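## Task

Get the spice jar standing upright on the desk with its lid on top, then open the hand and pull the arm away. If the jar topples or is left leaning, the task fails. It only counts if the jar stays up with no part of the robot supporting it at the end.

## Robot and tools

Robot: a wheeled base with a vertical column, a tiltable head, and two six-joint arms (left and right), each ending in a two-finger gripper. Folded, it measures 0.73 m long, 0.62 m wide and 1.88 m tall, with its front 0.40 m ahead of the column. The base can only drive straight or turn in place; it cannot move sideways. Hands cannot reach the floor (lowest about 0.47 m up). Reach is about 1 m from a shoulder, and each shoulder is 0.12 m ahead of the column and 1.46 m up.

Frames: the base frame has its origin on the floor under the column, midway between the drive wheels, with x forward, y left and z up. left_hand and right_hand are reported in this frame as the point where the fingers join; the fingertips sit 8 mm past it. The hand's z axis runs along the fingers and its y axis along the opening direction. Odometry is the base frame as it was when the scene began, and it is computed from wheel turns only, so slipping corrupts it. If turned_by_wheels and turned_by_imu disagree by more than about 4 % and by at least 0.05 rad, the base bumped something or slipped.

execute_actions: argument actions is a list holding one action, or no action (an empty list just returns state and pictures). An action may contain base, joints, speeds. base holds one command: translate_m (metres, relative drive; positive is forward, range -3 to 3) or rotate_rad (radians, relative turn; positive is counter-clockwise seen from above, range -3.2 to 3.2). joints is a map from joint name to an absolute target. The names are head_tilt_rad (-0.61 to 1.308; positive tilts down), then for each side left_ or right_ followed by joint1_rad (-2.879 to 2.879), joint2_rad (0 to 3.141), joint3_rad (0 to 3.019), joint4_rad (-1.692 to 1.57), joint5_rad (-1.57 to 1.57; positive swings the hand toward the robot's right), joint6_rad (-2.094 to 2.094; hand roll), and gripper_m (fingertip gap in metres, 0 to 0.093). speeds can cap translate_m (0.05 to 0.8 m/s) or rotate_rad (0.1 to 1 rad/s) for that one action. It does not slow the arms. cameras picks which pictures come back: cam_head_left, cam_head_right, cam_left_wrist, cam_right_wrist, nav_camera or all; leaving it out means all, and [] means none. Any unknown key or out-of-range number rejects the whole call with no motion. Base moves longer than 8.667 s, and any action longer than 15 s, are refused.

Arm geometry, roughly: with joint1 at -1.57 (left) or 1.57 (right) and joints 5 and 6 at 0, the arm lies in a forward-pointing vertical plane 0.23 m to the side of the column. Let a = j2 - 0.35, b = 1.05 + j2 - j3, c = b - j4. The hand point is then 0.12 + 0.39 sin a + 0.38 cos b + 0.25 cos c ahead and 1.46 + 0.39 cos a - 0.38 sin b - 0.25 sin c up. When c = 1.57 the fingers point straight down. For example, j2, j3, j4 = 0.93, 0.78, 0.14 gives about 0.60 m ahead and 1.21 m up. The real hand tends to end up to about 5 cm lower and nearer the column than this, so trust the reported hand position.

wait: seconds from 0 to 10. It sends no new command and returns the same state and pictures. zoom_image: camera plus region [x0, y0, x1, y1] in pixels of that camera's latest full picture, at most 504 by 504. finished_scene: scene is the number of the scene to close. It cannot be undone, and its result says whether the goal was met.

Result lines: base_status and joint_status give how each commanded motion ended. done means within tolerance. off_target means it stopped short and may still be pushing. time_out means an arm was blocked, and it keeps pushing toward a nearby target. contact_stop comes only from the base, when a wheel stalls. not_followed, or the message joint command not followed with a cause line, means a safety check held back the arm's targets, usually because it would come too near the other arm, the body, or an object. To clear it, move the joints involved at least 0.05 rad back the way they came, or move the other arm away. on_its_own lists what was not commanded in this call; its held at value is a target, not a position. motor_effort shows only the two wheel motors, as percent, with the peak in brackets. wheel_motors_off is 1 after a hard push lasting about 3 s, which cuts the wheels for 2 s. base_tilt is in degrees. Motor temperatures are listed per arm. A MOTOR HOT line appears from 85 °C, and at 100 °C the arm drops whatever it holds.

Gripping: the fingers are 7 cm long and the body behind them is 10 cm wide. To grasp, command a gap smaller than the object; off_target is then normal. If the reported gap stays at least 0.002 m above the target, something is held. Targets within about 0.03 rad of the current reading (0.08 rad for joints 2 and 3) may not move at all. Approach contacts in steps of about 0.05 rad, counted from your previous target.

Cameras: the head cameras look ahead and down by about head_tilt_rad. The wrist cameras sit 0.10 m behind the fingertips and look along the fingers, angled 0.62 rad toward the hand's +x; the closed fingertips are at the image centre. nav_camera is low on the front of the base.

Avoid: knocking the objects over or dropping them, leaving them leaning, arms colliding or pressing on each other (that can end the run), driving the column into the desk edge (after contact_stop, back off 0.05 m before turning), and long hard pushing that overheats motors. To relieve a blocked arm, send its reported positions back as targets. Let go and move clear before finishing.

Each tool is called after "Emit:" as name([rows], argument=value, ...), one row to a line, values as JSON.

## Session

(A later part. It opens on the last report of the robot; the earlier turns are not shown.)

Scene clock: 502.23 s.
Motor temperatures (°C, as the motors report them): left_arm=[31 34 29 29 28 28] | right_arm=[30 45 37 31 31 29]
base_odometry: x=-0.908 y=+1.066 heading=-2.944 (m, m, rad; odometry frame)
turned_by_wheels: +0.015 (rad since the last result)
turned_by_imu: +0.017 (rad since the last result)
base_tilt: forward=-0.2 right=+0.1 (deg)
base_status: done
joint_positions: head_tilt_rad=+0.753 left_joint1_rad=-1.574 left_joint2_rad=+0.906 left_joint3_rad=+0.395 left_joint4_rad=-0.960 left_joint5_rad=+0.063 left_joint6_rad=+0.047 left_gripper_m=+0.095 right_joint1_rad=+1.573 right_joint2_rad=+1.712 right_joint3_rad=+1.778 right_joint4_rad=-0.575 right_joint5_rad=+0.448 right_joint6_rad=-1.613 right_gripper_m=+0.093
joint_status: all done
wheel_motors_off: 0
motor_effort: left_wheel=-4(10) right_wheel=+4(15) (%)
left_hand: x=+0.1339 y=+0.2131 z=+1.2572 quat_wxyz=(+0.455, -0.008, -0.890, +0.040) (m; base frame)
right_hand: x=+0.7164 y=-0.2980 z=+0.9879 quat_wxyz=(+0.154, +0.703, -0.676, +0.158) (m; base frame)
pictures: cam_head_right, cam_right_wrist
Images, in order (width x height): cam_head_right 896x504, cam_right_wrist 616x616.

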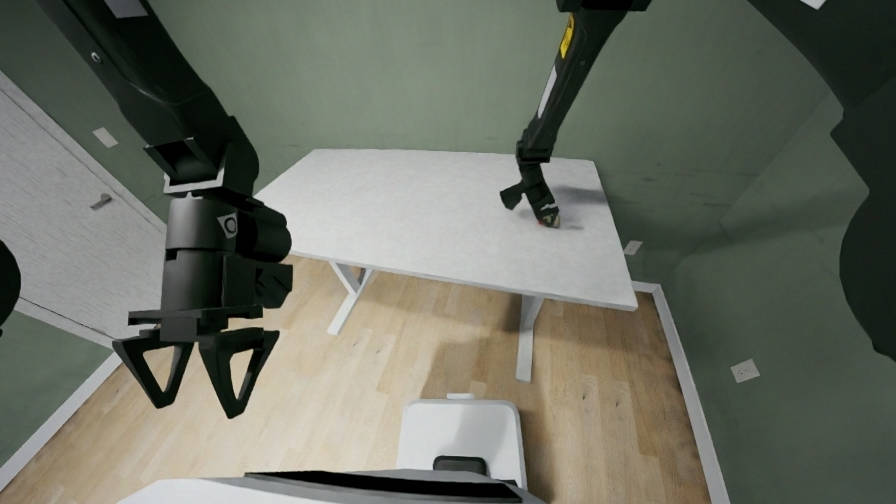

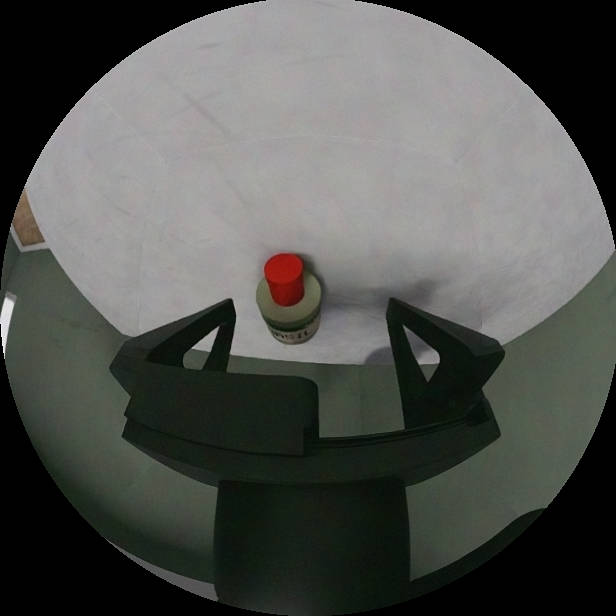

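Emit:
execute_actions([
  {"base": {"rotate_rad": -0.008}, "joints": {"right_joint2_rad": 1.748}},
], cameras=["cam_right_wrist"])

Scene clock: 548.03 s.
Motor temperatures (°C, as the motors report them): left_arm=[31 33 29 29 28 28] | right_arm=[30 45 38 31 31 29]
base_odometry: x=-0.908 y=+1.066 heading=-2.952 (m, m, rad; odometry frame)
turned_by_wheels: -0.008 (rad since the last result)
turned_by_imu: -0.007 (rad since the last result)
base_tilt: forward=-0.3 right=+0.2 (deg)
base_status: done
joint_positions: head_tilt_rad=+0.753 left_joint1_rad=-1.574 left_joint2_rad=+0.906 left_joint3_rad=+0.395 left_joint4_rad=-0.960 left_joint5_rad=+0.063 left_joint6_rad=+0.047 left_gripper_m=+0.095 right_joint1_rad=+1.568 right_joint2_rad=+1.738 right_joint3_rad=+1.778 right_joint4_rad=-0.575 right_joint5_rad=+0.448 right_joint6_rad=-1.613 right_gripper_m=+0.093
joint_status: all done
wheel_motors_off: 0
motor_effort: left_wheel=+1(7) right_wheel=+1(11) (%)
left_hand: x=+0.1339 y=+0.2131 z=+1.2572 quat_wxyz=(+0.455, -0.008, -0.890, +0.040) (m; base frame)
right_hand: x=+0.7041 y=-0.3016 z=+0.9732 quat_wxyz=(+0.165, +0.704, -0.674, +0.150) (m; base frame)
pictures: cam_right_wrist
Images, in order (width x height): cam_right_wrist 616x616.

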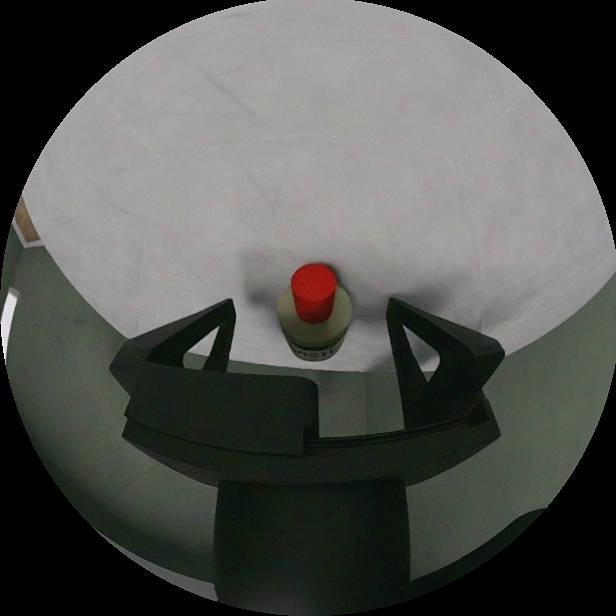

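Emit:
execute_actions([
  {"joints": {"right_gripper_m": 0.018}},
], cameras=["cam_right_wrist"])

Scene clock: 561.43 s.
Motor temperatures (°C, as the motors report them): left_arm=[31 33 29 29 28 28] | right_arm=[30 46 38 31 31 30]
base_odometry: x=-0.908 y=+1.066 heading=-2.952 (m, m, rad; odometry frame)
turned_by_wheels: +0.000 (rad since the last result)
turned_by_imu: +0.001 (rad since the last result)
base_tilt: forward=-0.3 right=+0.1 (deg)
base_status: not commanded
joint_positions: head_tilt_rad=+0.753 left_joint1_rad=-1.574 left_joint2_rad=+0.906 left_joint3_rad=+0.395 left_joint4_rad=-0.960 left_joint5_rad=+0.063 left_joint6_rad=+0.047 left_gripper_m=+0.095 right_joint1_rad=+1.568 right_joint2_rad=+1.738 right_joint3_rad=+1.778 right_joint4_rad=-0.575 right_joint5_rad=+0.448 right_joint6_rad=-1.613 right_gripper_m=+0.038
joint_status: right_gripper_m off_target (ended at +0.038, target +0.018)
wheel_motors_off: 0
motor_effort: left_wheel=+0(0) right_wheel=+0(0) (%)
left_hand: x=+0.1339 y=+0.2131 z=+1.2572 quat_wxyz=(+0.455, -0.008, -0.890, +0.040) (m; base frame)
right_hand: x=+0.7041 y=-0.3016 z=+0.9732 quat_wxyz=(+0.165, +0.704, -0.674, +0.150) (m; base frame)
pictures: cam_right_wrist
Images, in order (width x height): cam_right_wrist 616x616.

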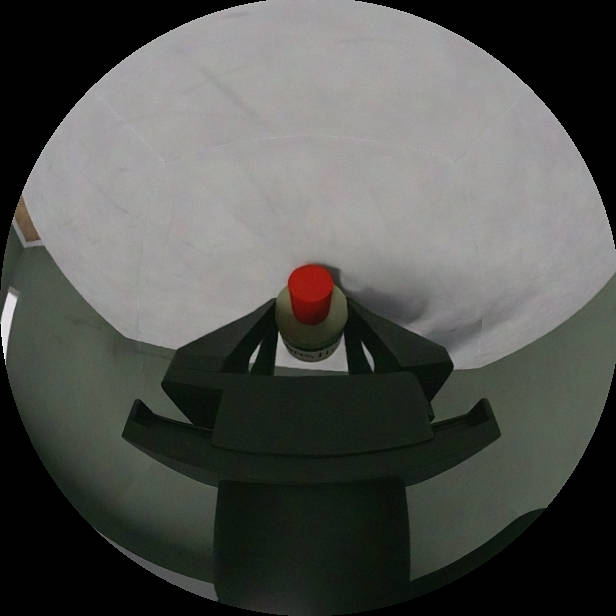

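Emit:
execute_actions([
  {"joints": {"right_joint2_rad": 1.58, "right_joint4_rad": 0.77, "right_joint6_rad": 0.0}},
], cameras=["cam_head_right", "cam_right_wrist"])

Scene clock: 611.53 s.
Motor temperatures (°C, as the motors report them): left_arm=[31 33 29 29 28 28] | right_arm=[30 47 38 31 31 30]
base_odometry: x=-0.908 y=+1.066 heading=-2.952 (m, m, rad; odometry frame)
turned_by_wheels: +0.000 (rad since the last result)
turned_by_imu: +0.001 (rad since the last result)
base_tilt: forward=-0.3 right=+0.2 (deg)
base_status: not commanded
joint_positions: head_tilt_rad=+0.753 left_joint1_rad=-1.574 left_joint2_rad=+0.906 left_joint3_rad=+0.395 left_joint4_rad=-0.960 left_joint5_rad=+0.063 left_joint6_rad=+0.047 left_gripper_m=+0.095 right_joint1_rad=+1.568 right_joint2_rad=+1.563 right_joint3_rad=+1.778 right_joint4_rad=+0.754 right_joint5_rad=+0.448 right_joint6_rad=-0.007 right_gripper_m=+0.038
joint_status: all done
wheel_motors_off: 0
motor_effort: left_wheel=+2(1) right_wheel=+1(1) (%)
left_hand: x=+0.1339 y=+0.2131 z=+1.2572 quat_wxyz=(+0.455, -0.008, -0.890, +0.040) (m; base frame)
right_hand: x=+0.9703 y=-0.3012 z=+1.2889 quat_wxyz=(-0.661, -0.148, -0.716, +0.166) (m; base frame)
pictures: cam_head_right, cam_right_wrist
Images, in order (width x height): cam_head_right 896x504, cam_right_wrist 616x616.

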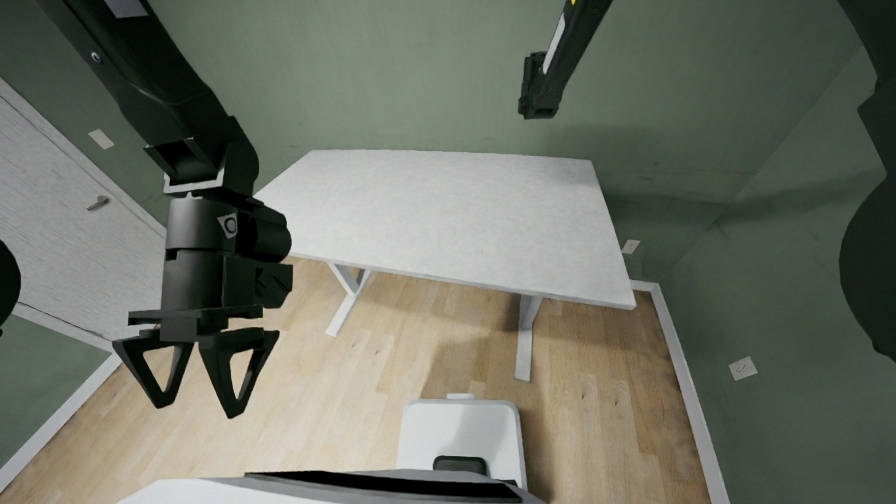

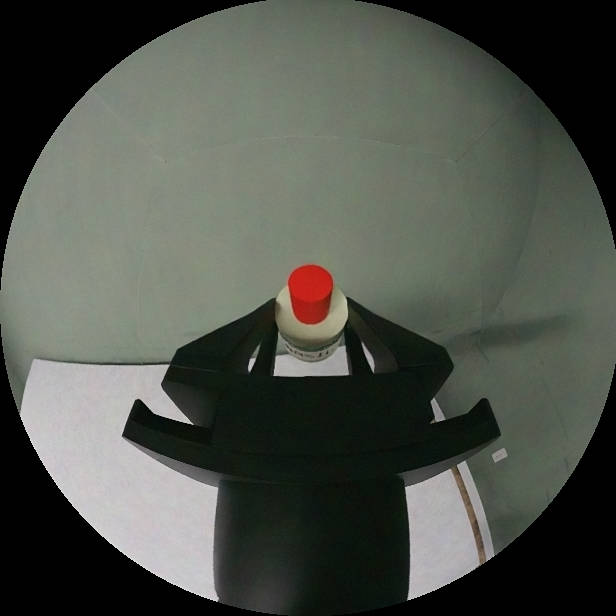

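Emit:
execute_actions([
  {"joints": {"right_joint2_rad": 1.89, "right_joint5_rad": 0.0}},
], cameras=["cam_head_right", "cam_right_wrist"])

Scene clock: 630.13 s.
Motor temperatures (°C, as the motors report them): left_arm=[31 33 29 29 28 28] | right_arm=[30 48 40 31 31 30]
base_odometry: x=-0.908 y=+1.066 heading=-2.952 (m, m, rad; odometry frame)
turned_by_wheels: +0.000 (rad since the last result)
turned_by_imu: +0.001 (rad since the last result)
base_tilt: forward=-0.2 right=+0.1 (deg)
base_status: not commanded
joint_positions: head_tilt_rad=+0.753 left_joint1_rad=-1.574 left_joint2_rad=+0.906 left_joint3_rad=+0.394 left_joint4_rad=-0.960 left_joint5_rad=+0.063 left_joint6_rad=+0.047 left_gripper_m=+0.095 right_joint1_rad=+1.568 right_joint2_rad=+1.893 right_joint3_rad=+1.785 right_joint4_rad=+0.775 right_joint5_rad=+0.003 right_joint6_rad=-0.003 right_gripper_m=+0.038
joint_status: all done
wheel_motors_off: 0
motor_effort: left_wheel=-3(4) right_wheel=+2(9) (%)
left_hand: x=+0.1333 y=+0.2131 z=+1.2574 quat_wxyz=(+0.456, -0.008, -0.889, +0.040) (m; base frame)
right_hand: x=+0.8909 y=-0.2284 z=+1.0242 quat_wxyz=(-0.561, +0.001, -0.828, +0.004) (m; base frame)
pictures: cam_head_right, cam_right_wrist
Images, in order (width x height): cam_head_right 896x504, cam_right_wrist 616x616.

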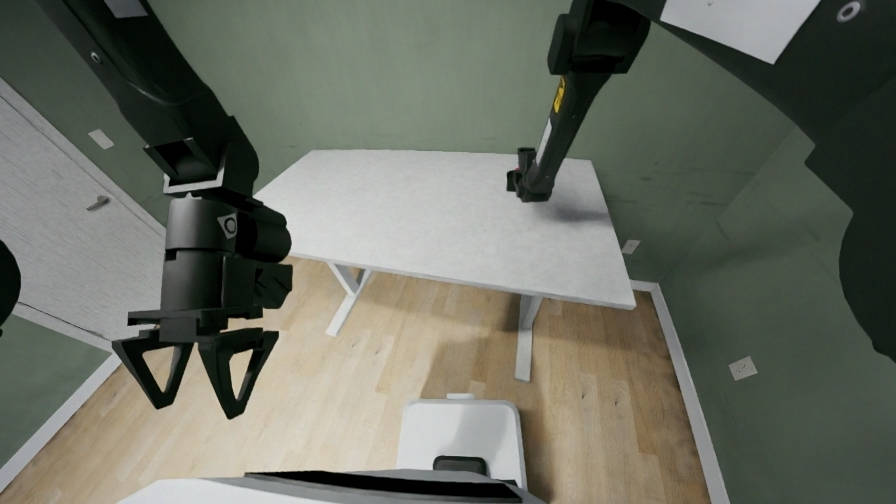

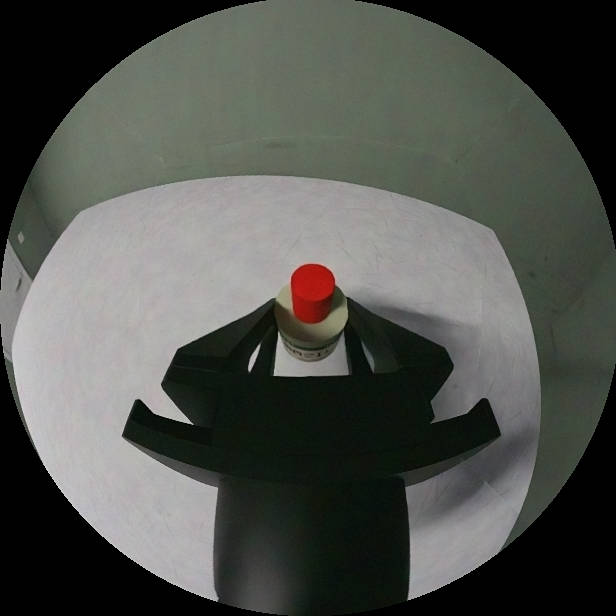

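Emit:
execute_actions([
  {"joints": {"right_joint2_rad": 1.945}},
], cameras=["cam_head_right", "cam_right_wrist"])

Scene clock: 639.47 s.
Motor temperatures (°C, as the motors report them): left_arm=[31 33 29 29 28 28] | right_arm=[30 48 39 31 31 29]
base_odometry: x=-0.908 y=+1.066 heading=-2.952 (m, m, rad; odometry frame)
turned_by_wheels: +0.000 (rad since the last result)
turned_by_imu: +0.001 (rad since the last result)
base_tilt: forward=-0.4 right=+0.2 (deg)
base_status: not commanded
joint_positions: head_tilt_rad=+0.753 left_joint1_rad=-1.574 left_joint2_rad=+0.906 left_joint3_rad=+0.394 left_joint4_rad=-0.960 left_joint5_rad=+0.063 left_joint6_rad=+0.047 left_gripper_m=+0.095 right_joint1_rad=+1.568 right_joint2_rad=+1.946 right_joint3_rad=+1.785 right_joint4_rad=+0.775 right_joint5_rad=+0.003 right_joint6_rad=-0.003 right_gripper_m=+0.038
joint_status: all done
wheel_motors_off: 0
motor_effort: left_wheel=+0(1) right_wheel=+2(2) (%)
left_hand: x=+0.1333 y=+0.2131 z=+1.2574 quat_wxyz=(+0.456, -0.008, -0.889, +0.040) (m; base frame)
right_hand: x=+0.8669 y=-0.2285 z=+0.9842 quat_wxyz=(-0.538, +0.001, -0.843, +0.004) (m; base frame)
pictures: cam_head_right, cam_right_wrist
Images, in order (width x height): cam_head_right 896x504, cam_right_wrist 616x616.

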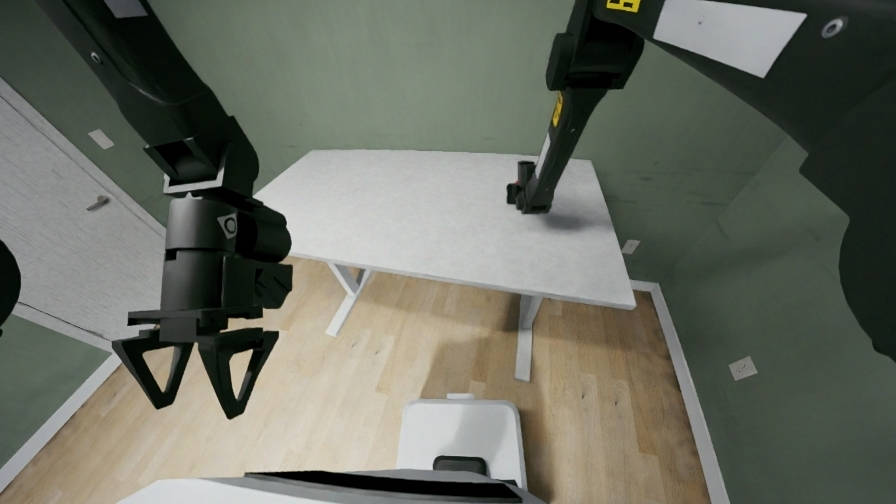

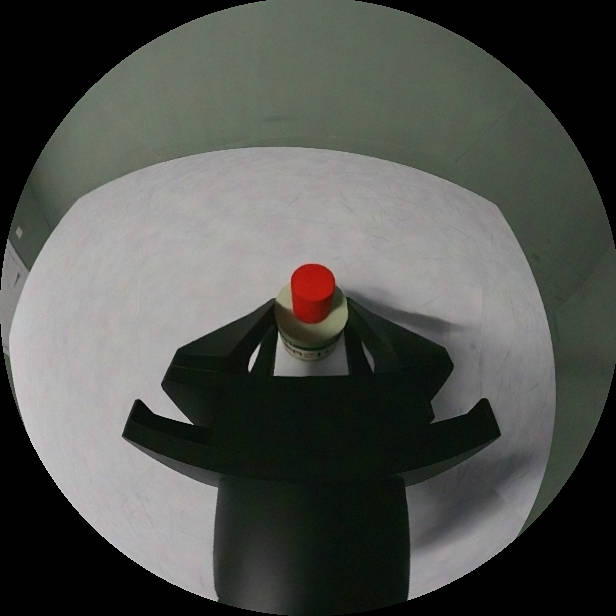

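Emit:
execute_actions([
  {"joints": {"right_joint2_rad": 1.97}},
], cameras=["cam_head_right", "cam_right_wrist"])

Scene clock: 650.13 s.
Motor temperatures (°C, as the motors report them): left_arm=[31 33 29 29 28 28] | right_arm=[30 48 38 31 30 29]
base_odometry: x=-0.908 y=+1.066 heading=-2.952 (m, m, rad; odometry frame)
turned_by_wheels: +0.000 (rad since the last result)
turned_by_imu: +0.001 (rad since the last result)
base_tilt: forward=-0.2 right=+0.1 (deg)
base_status: not commanded
joint_positions: head_tilt_rad=+0.753 left_joint1_rad=-1.574 left_joint2_rad=+0.906 left_joint3_rad=+0.394 left_joint4_rad=-0.960 left_joint5_rad=+0.063 left_joint6_rad=+0.047 left_gripper_m=+0.095 right_joint1_rad=+1.568 right_joint2_rad=+1.950 right_joint3_rad=+1.785 right_joint4_rad=+0.776 right_joint5_rad=+0.003 right_joint6_rad=-0.003 right_gripper_m=+0.038
joint_status: all done
wheel_motors_off: 0
motor_effort: left_wheel=-1(2) right_wheel=+2(2) (%)
left_hand: x=+0.1333 y=+0.2131 z=+1.2574 quat_wxyz=(+0.456, -0.008, -0.889, +0.040) (m; base frame)
right_hand: x=+0.8651 y=-0.2285 z=+0.9814 quat_wxyz=(-0.537, +0.001, -0.844, +0.004) (m; base frame)
pictures: cam_head_right, cam_right_wrist
Images, in order (width x height): cam_head_right 896x504, cam_right_wrist 616x616.

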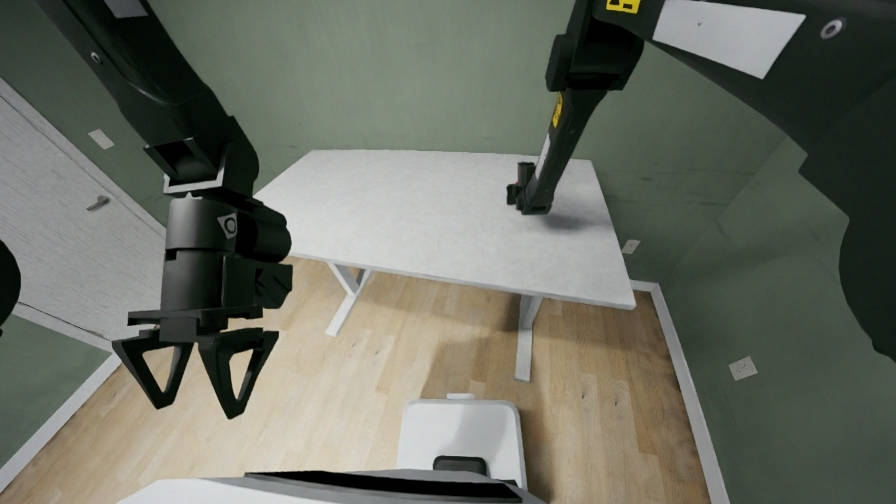

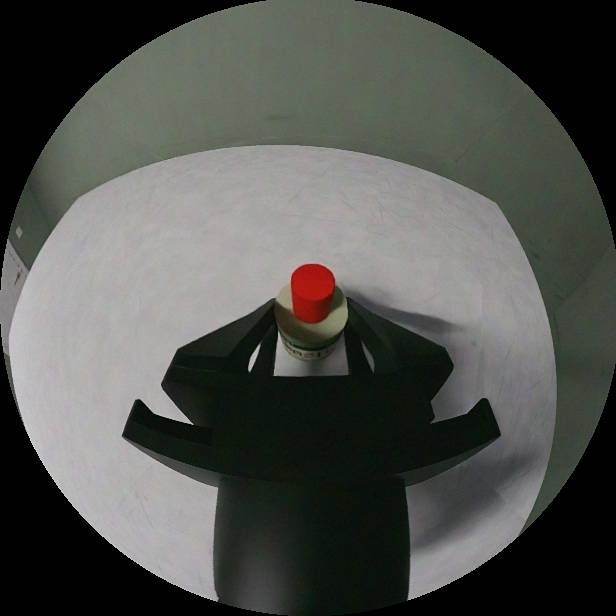

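Emit:
execute_actions([
  {"joints": {"right_joint2_rad": 1.95, "right_gripper_m": 0.093}},
], cameras=["cam_head_right", "cam_right_wrist"])

Scene clock: 703.57 s.
Motor temperatures (°C, as the motors report them): left_arm=[31 33 28 29 28 28] | right_arm=[30 48 38 31 30 29]
base_odometry: x=-0.908 y=+1.066 heading=-2.952 (m, m, rad; odometry frame)
turned_by_wheels: +0.000 (rad since the last result)
turned_by_imu: +0.001 (rad since the last result)
base_tilt: forward=-0.3 right=+0.2 (deg)
base_status: not commanded
joint_positions: head_tilt_rad=+0.753 left_joint1_rad=-1.574 left_joint2_rad=+0.906 left_joint3_rad=+0.394 left_joint4_rad=-0.960 left_joint5_rad=+0.063 left_joint6_rad=+0.047 left_gripper_m=+0.095 right_joint1_rad=+1.568 right_joint2_rad=+1.950 right_joint3_rad=+1.785 right_joint4_rad=+0.776 right_joint5_rad=+0.003 right_joint6_rad=-0.003 right_gripper_m=+0.093
joint_status: all done
wheel_motors_off: 0
motor_effort: left_wheel=-2(1) right_wheel=+2(2) (%)
left_hand: x=+0.1333 y=+0.2131 z=+1.2574 quat_wxyz=(+0.456, -0.008, -0.889, +0.040) (m; base frame)
right_hand: x=+0.8651 y=-0.2285 z=+0.9814 quat_wxyz=(-0.537, +0.001, -0.844, +0.004) (m; base frame)
pictures: cam_head_right, cam_right_wrist
Images, in order (width x height): cam_head_right 896x504, cam_right_wrist 616x616.

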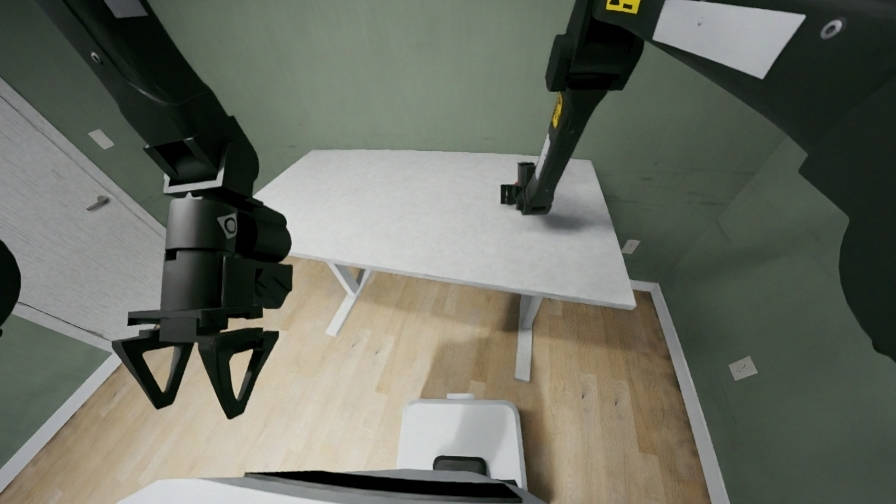

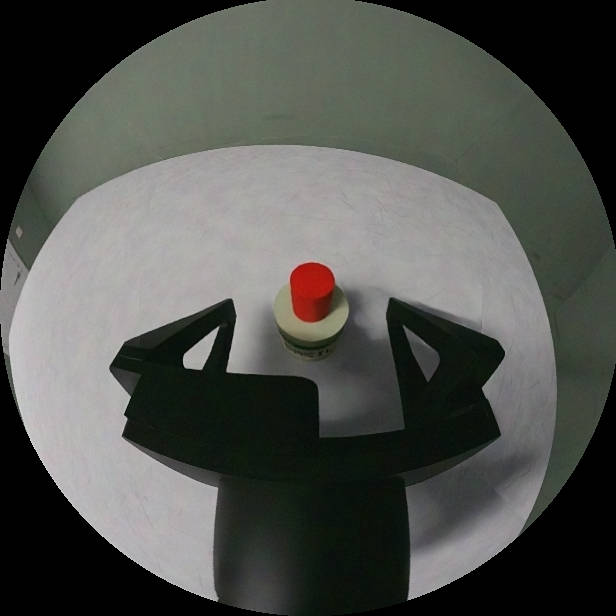

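Emit:
execute_actions([
  {"base": {"translate_m": -0.5}, "joints": {"right_joint2_rad": 1.55}},
], cameras=["cam_head_left", "cam_head_right", "cam_right_wrist"])

Scene clock: 720.50 s.
Motor temperatures (°C, as the motors report them): left_arm=[31 33 28 29 28 28] | right_arm=[30 49 38 31 30 29]
base_odometry: x=-0.417 y=+1.160 heading=-2.951 (m, m, rad; odometry frame)
turned_by_wheels: +0.001 (rad since the last result)
turned_by_imu: +0.001 (rad since the last result)
base_tilt: forward=-0.2 right=+0.1 (deg)
base_status: done
joint_positions: head_tilt_rad=+0.753 left_joint1_rad=-1.574 left_joint2_rad=+0.906 left_joint3_rad=+0.392 left_joint4_rad=-0.960 left_joint5_rad=+0.063 left_joint6_rad=+0.047 left_gripper_m=+0.095 right_joint1_rad=+1.568 right_joint2_rad=+1.565 right_joint3_rad=+1.791 right_joint4_rad=+0.772 right_joint5_rad=+0.003 right_joint6_rad=-0.003 right_gripper_m=+0.093
joint_status: all done
wheel_motors_off: 0
motor_effort: left_wheel=+0(46) right_wheel=+0(64) (%)
left_hand: x=+0.1321 y=+0.2131 z=+1.2579 quat_wxyz=(+0.457, -0.008, -0.889, +0.040) (m; base frame)
right_hand: x=+0.9911 y=-0.2279 z=+1.2971 quat_wxyz=(-0.689, +0.000, -0.724, +0.004) (m; base frame)
pictures: cam_head_left, cam_head_right, cam_right_wrist
Images, in order (width x height): cam_head_left 896x504, cam_head_right 896x504, cam_right_wrist 616x616.

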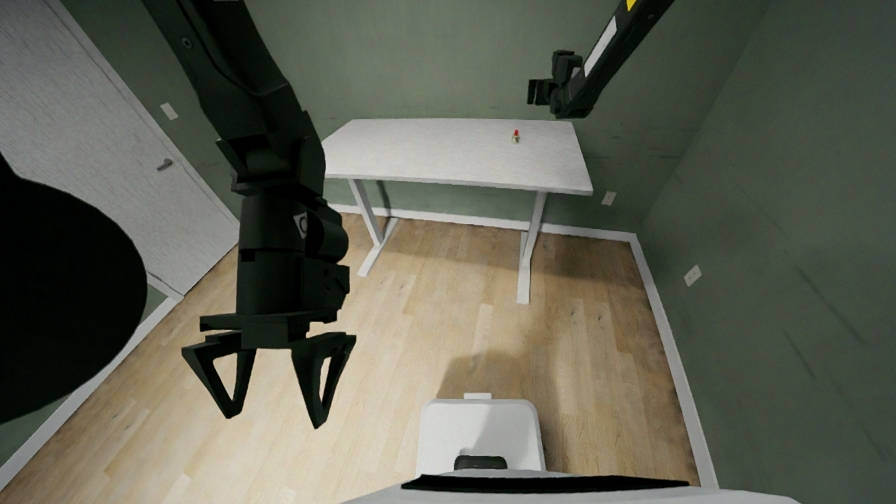

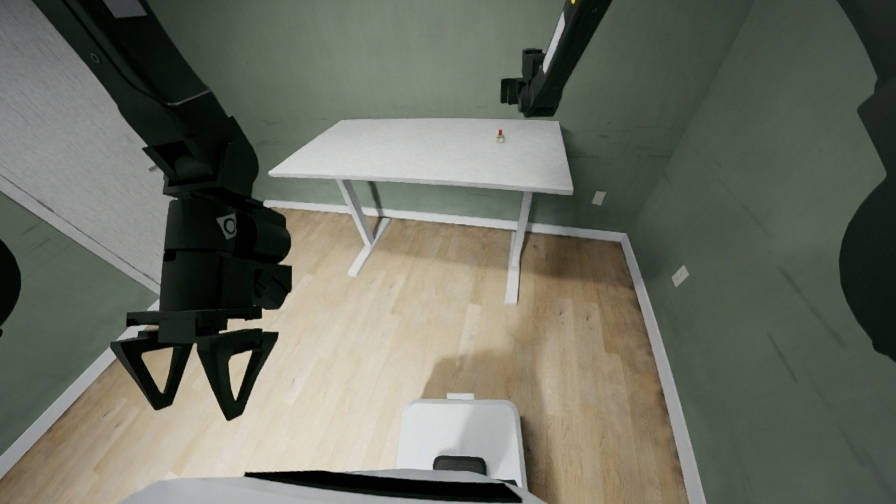

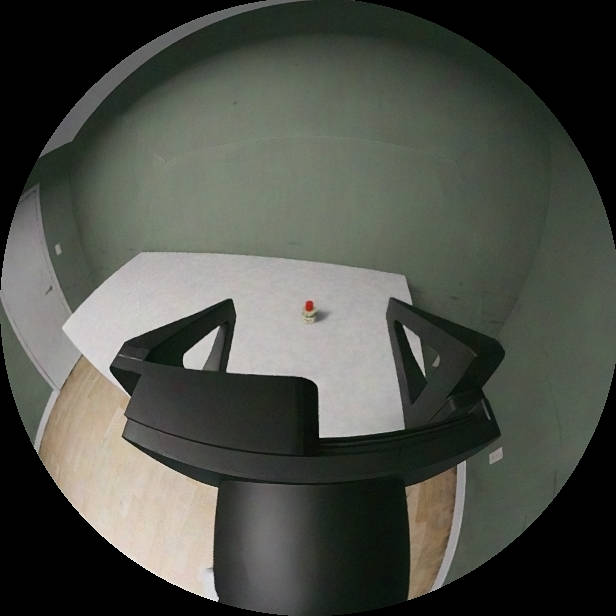

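Emit:
zoom_image(camera="cam_head_left", region=[476, 105, 560, 165])

Emit:
zoom_image(camera="cam_right_wrist", region=[270, 275, 350, 345])

Region (476, 105, 560, 165) of cam_head_left's 896x504 image, scaled by 6.000, with more detail than that image has; it fills the top 360 rows of this view, and the rest is white.

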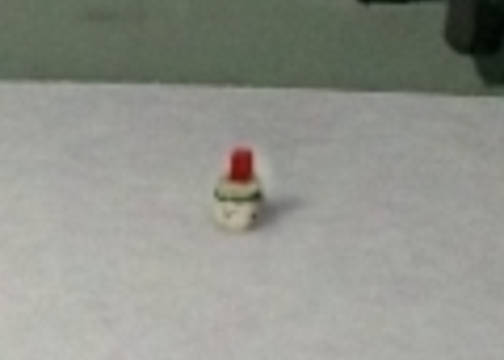

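Region (270, 275, 350, 345) of cam_right_wrist's 616x616 image, scaled by 6.300, with more detail than that image has; it fills the top 441 rows of this view, and the rest is white.

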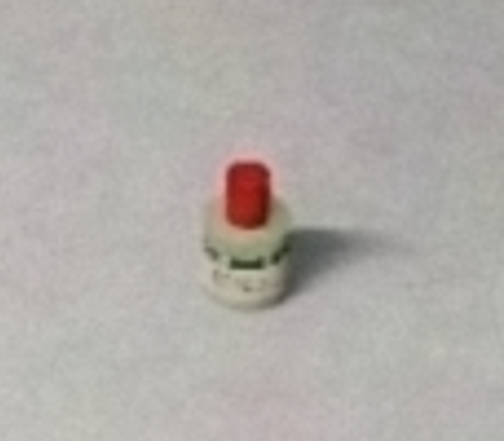

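The jar is standing upright with its cap up, released, and the robot has backed clear.

Emit:
finished_scene(scene=2)

The scene is finished: the task was done.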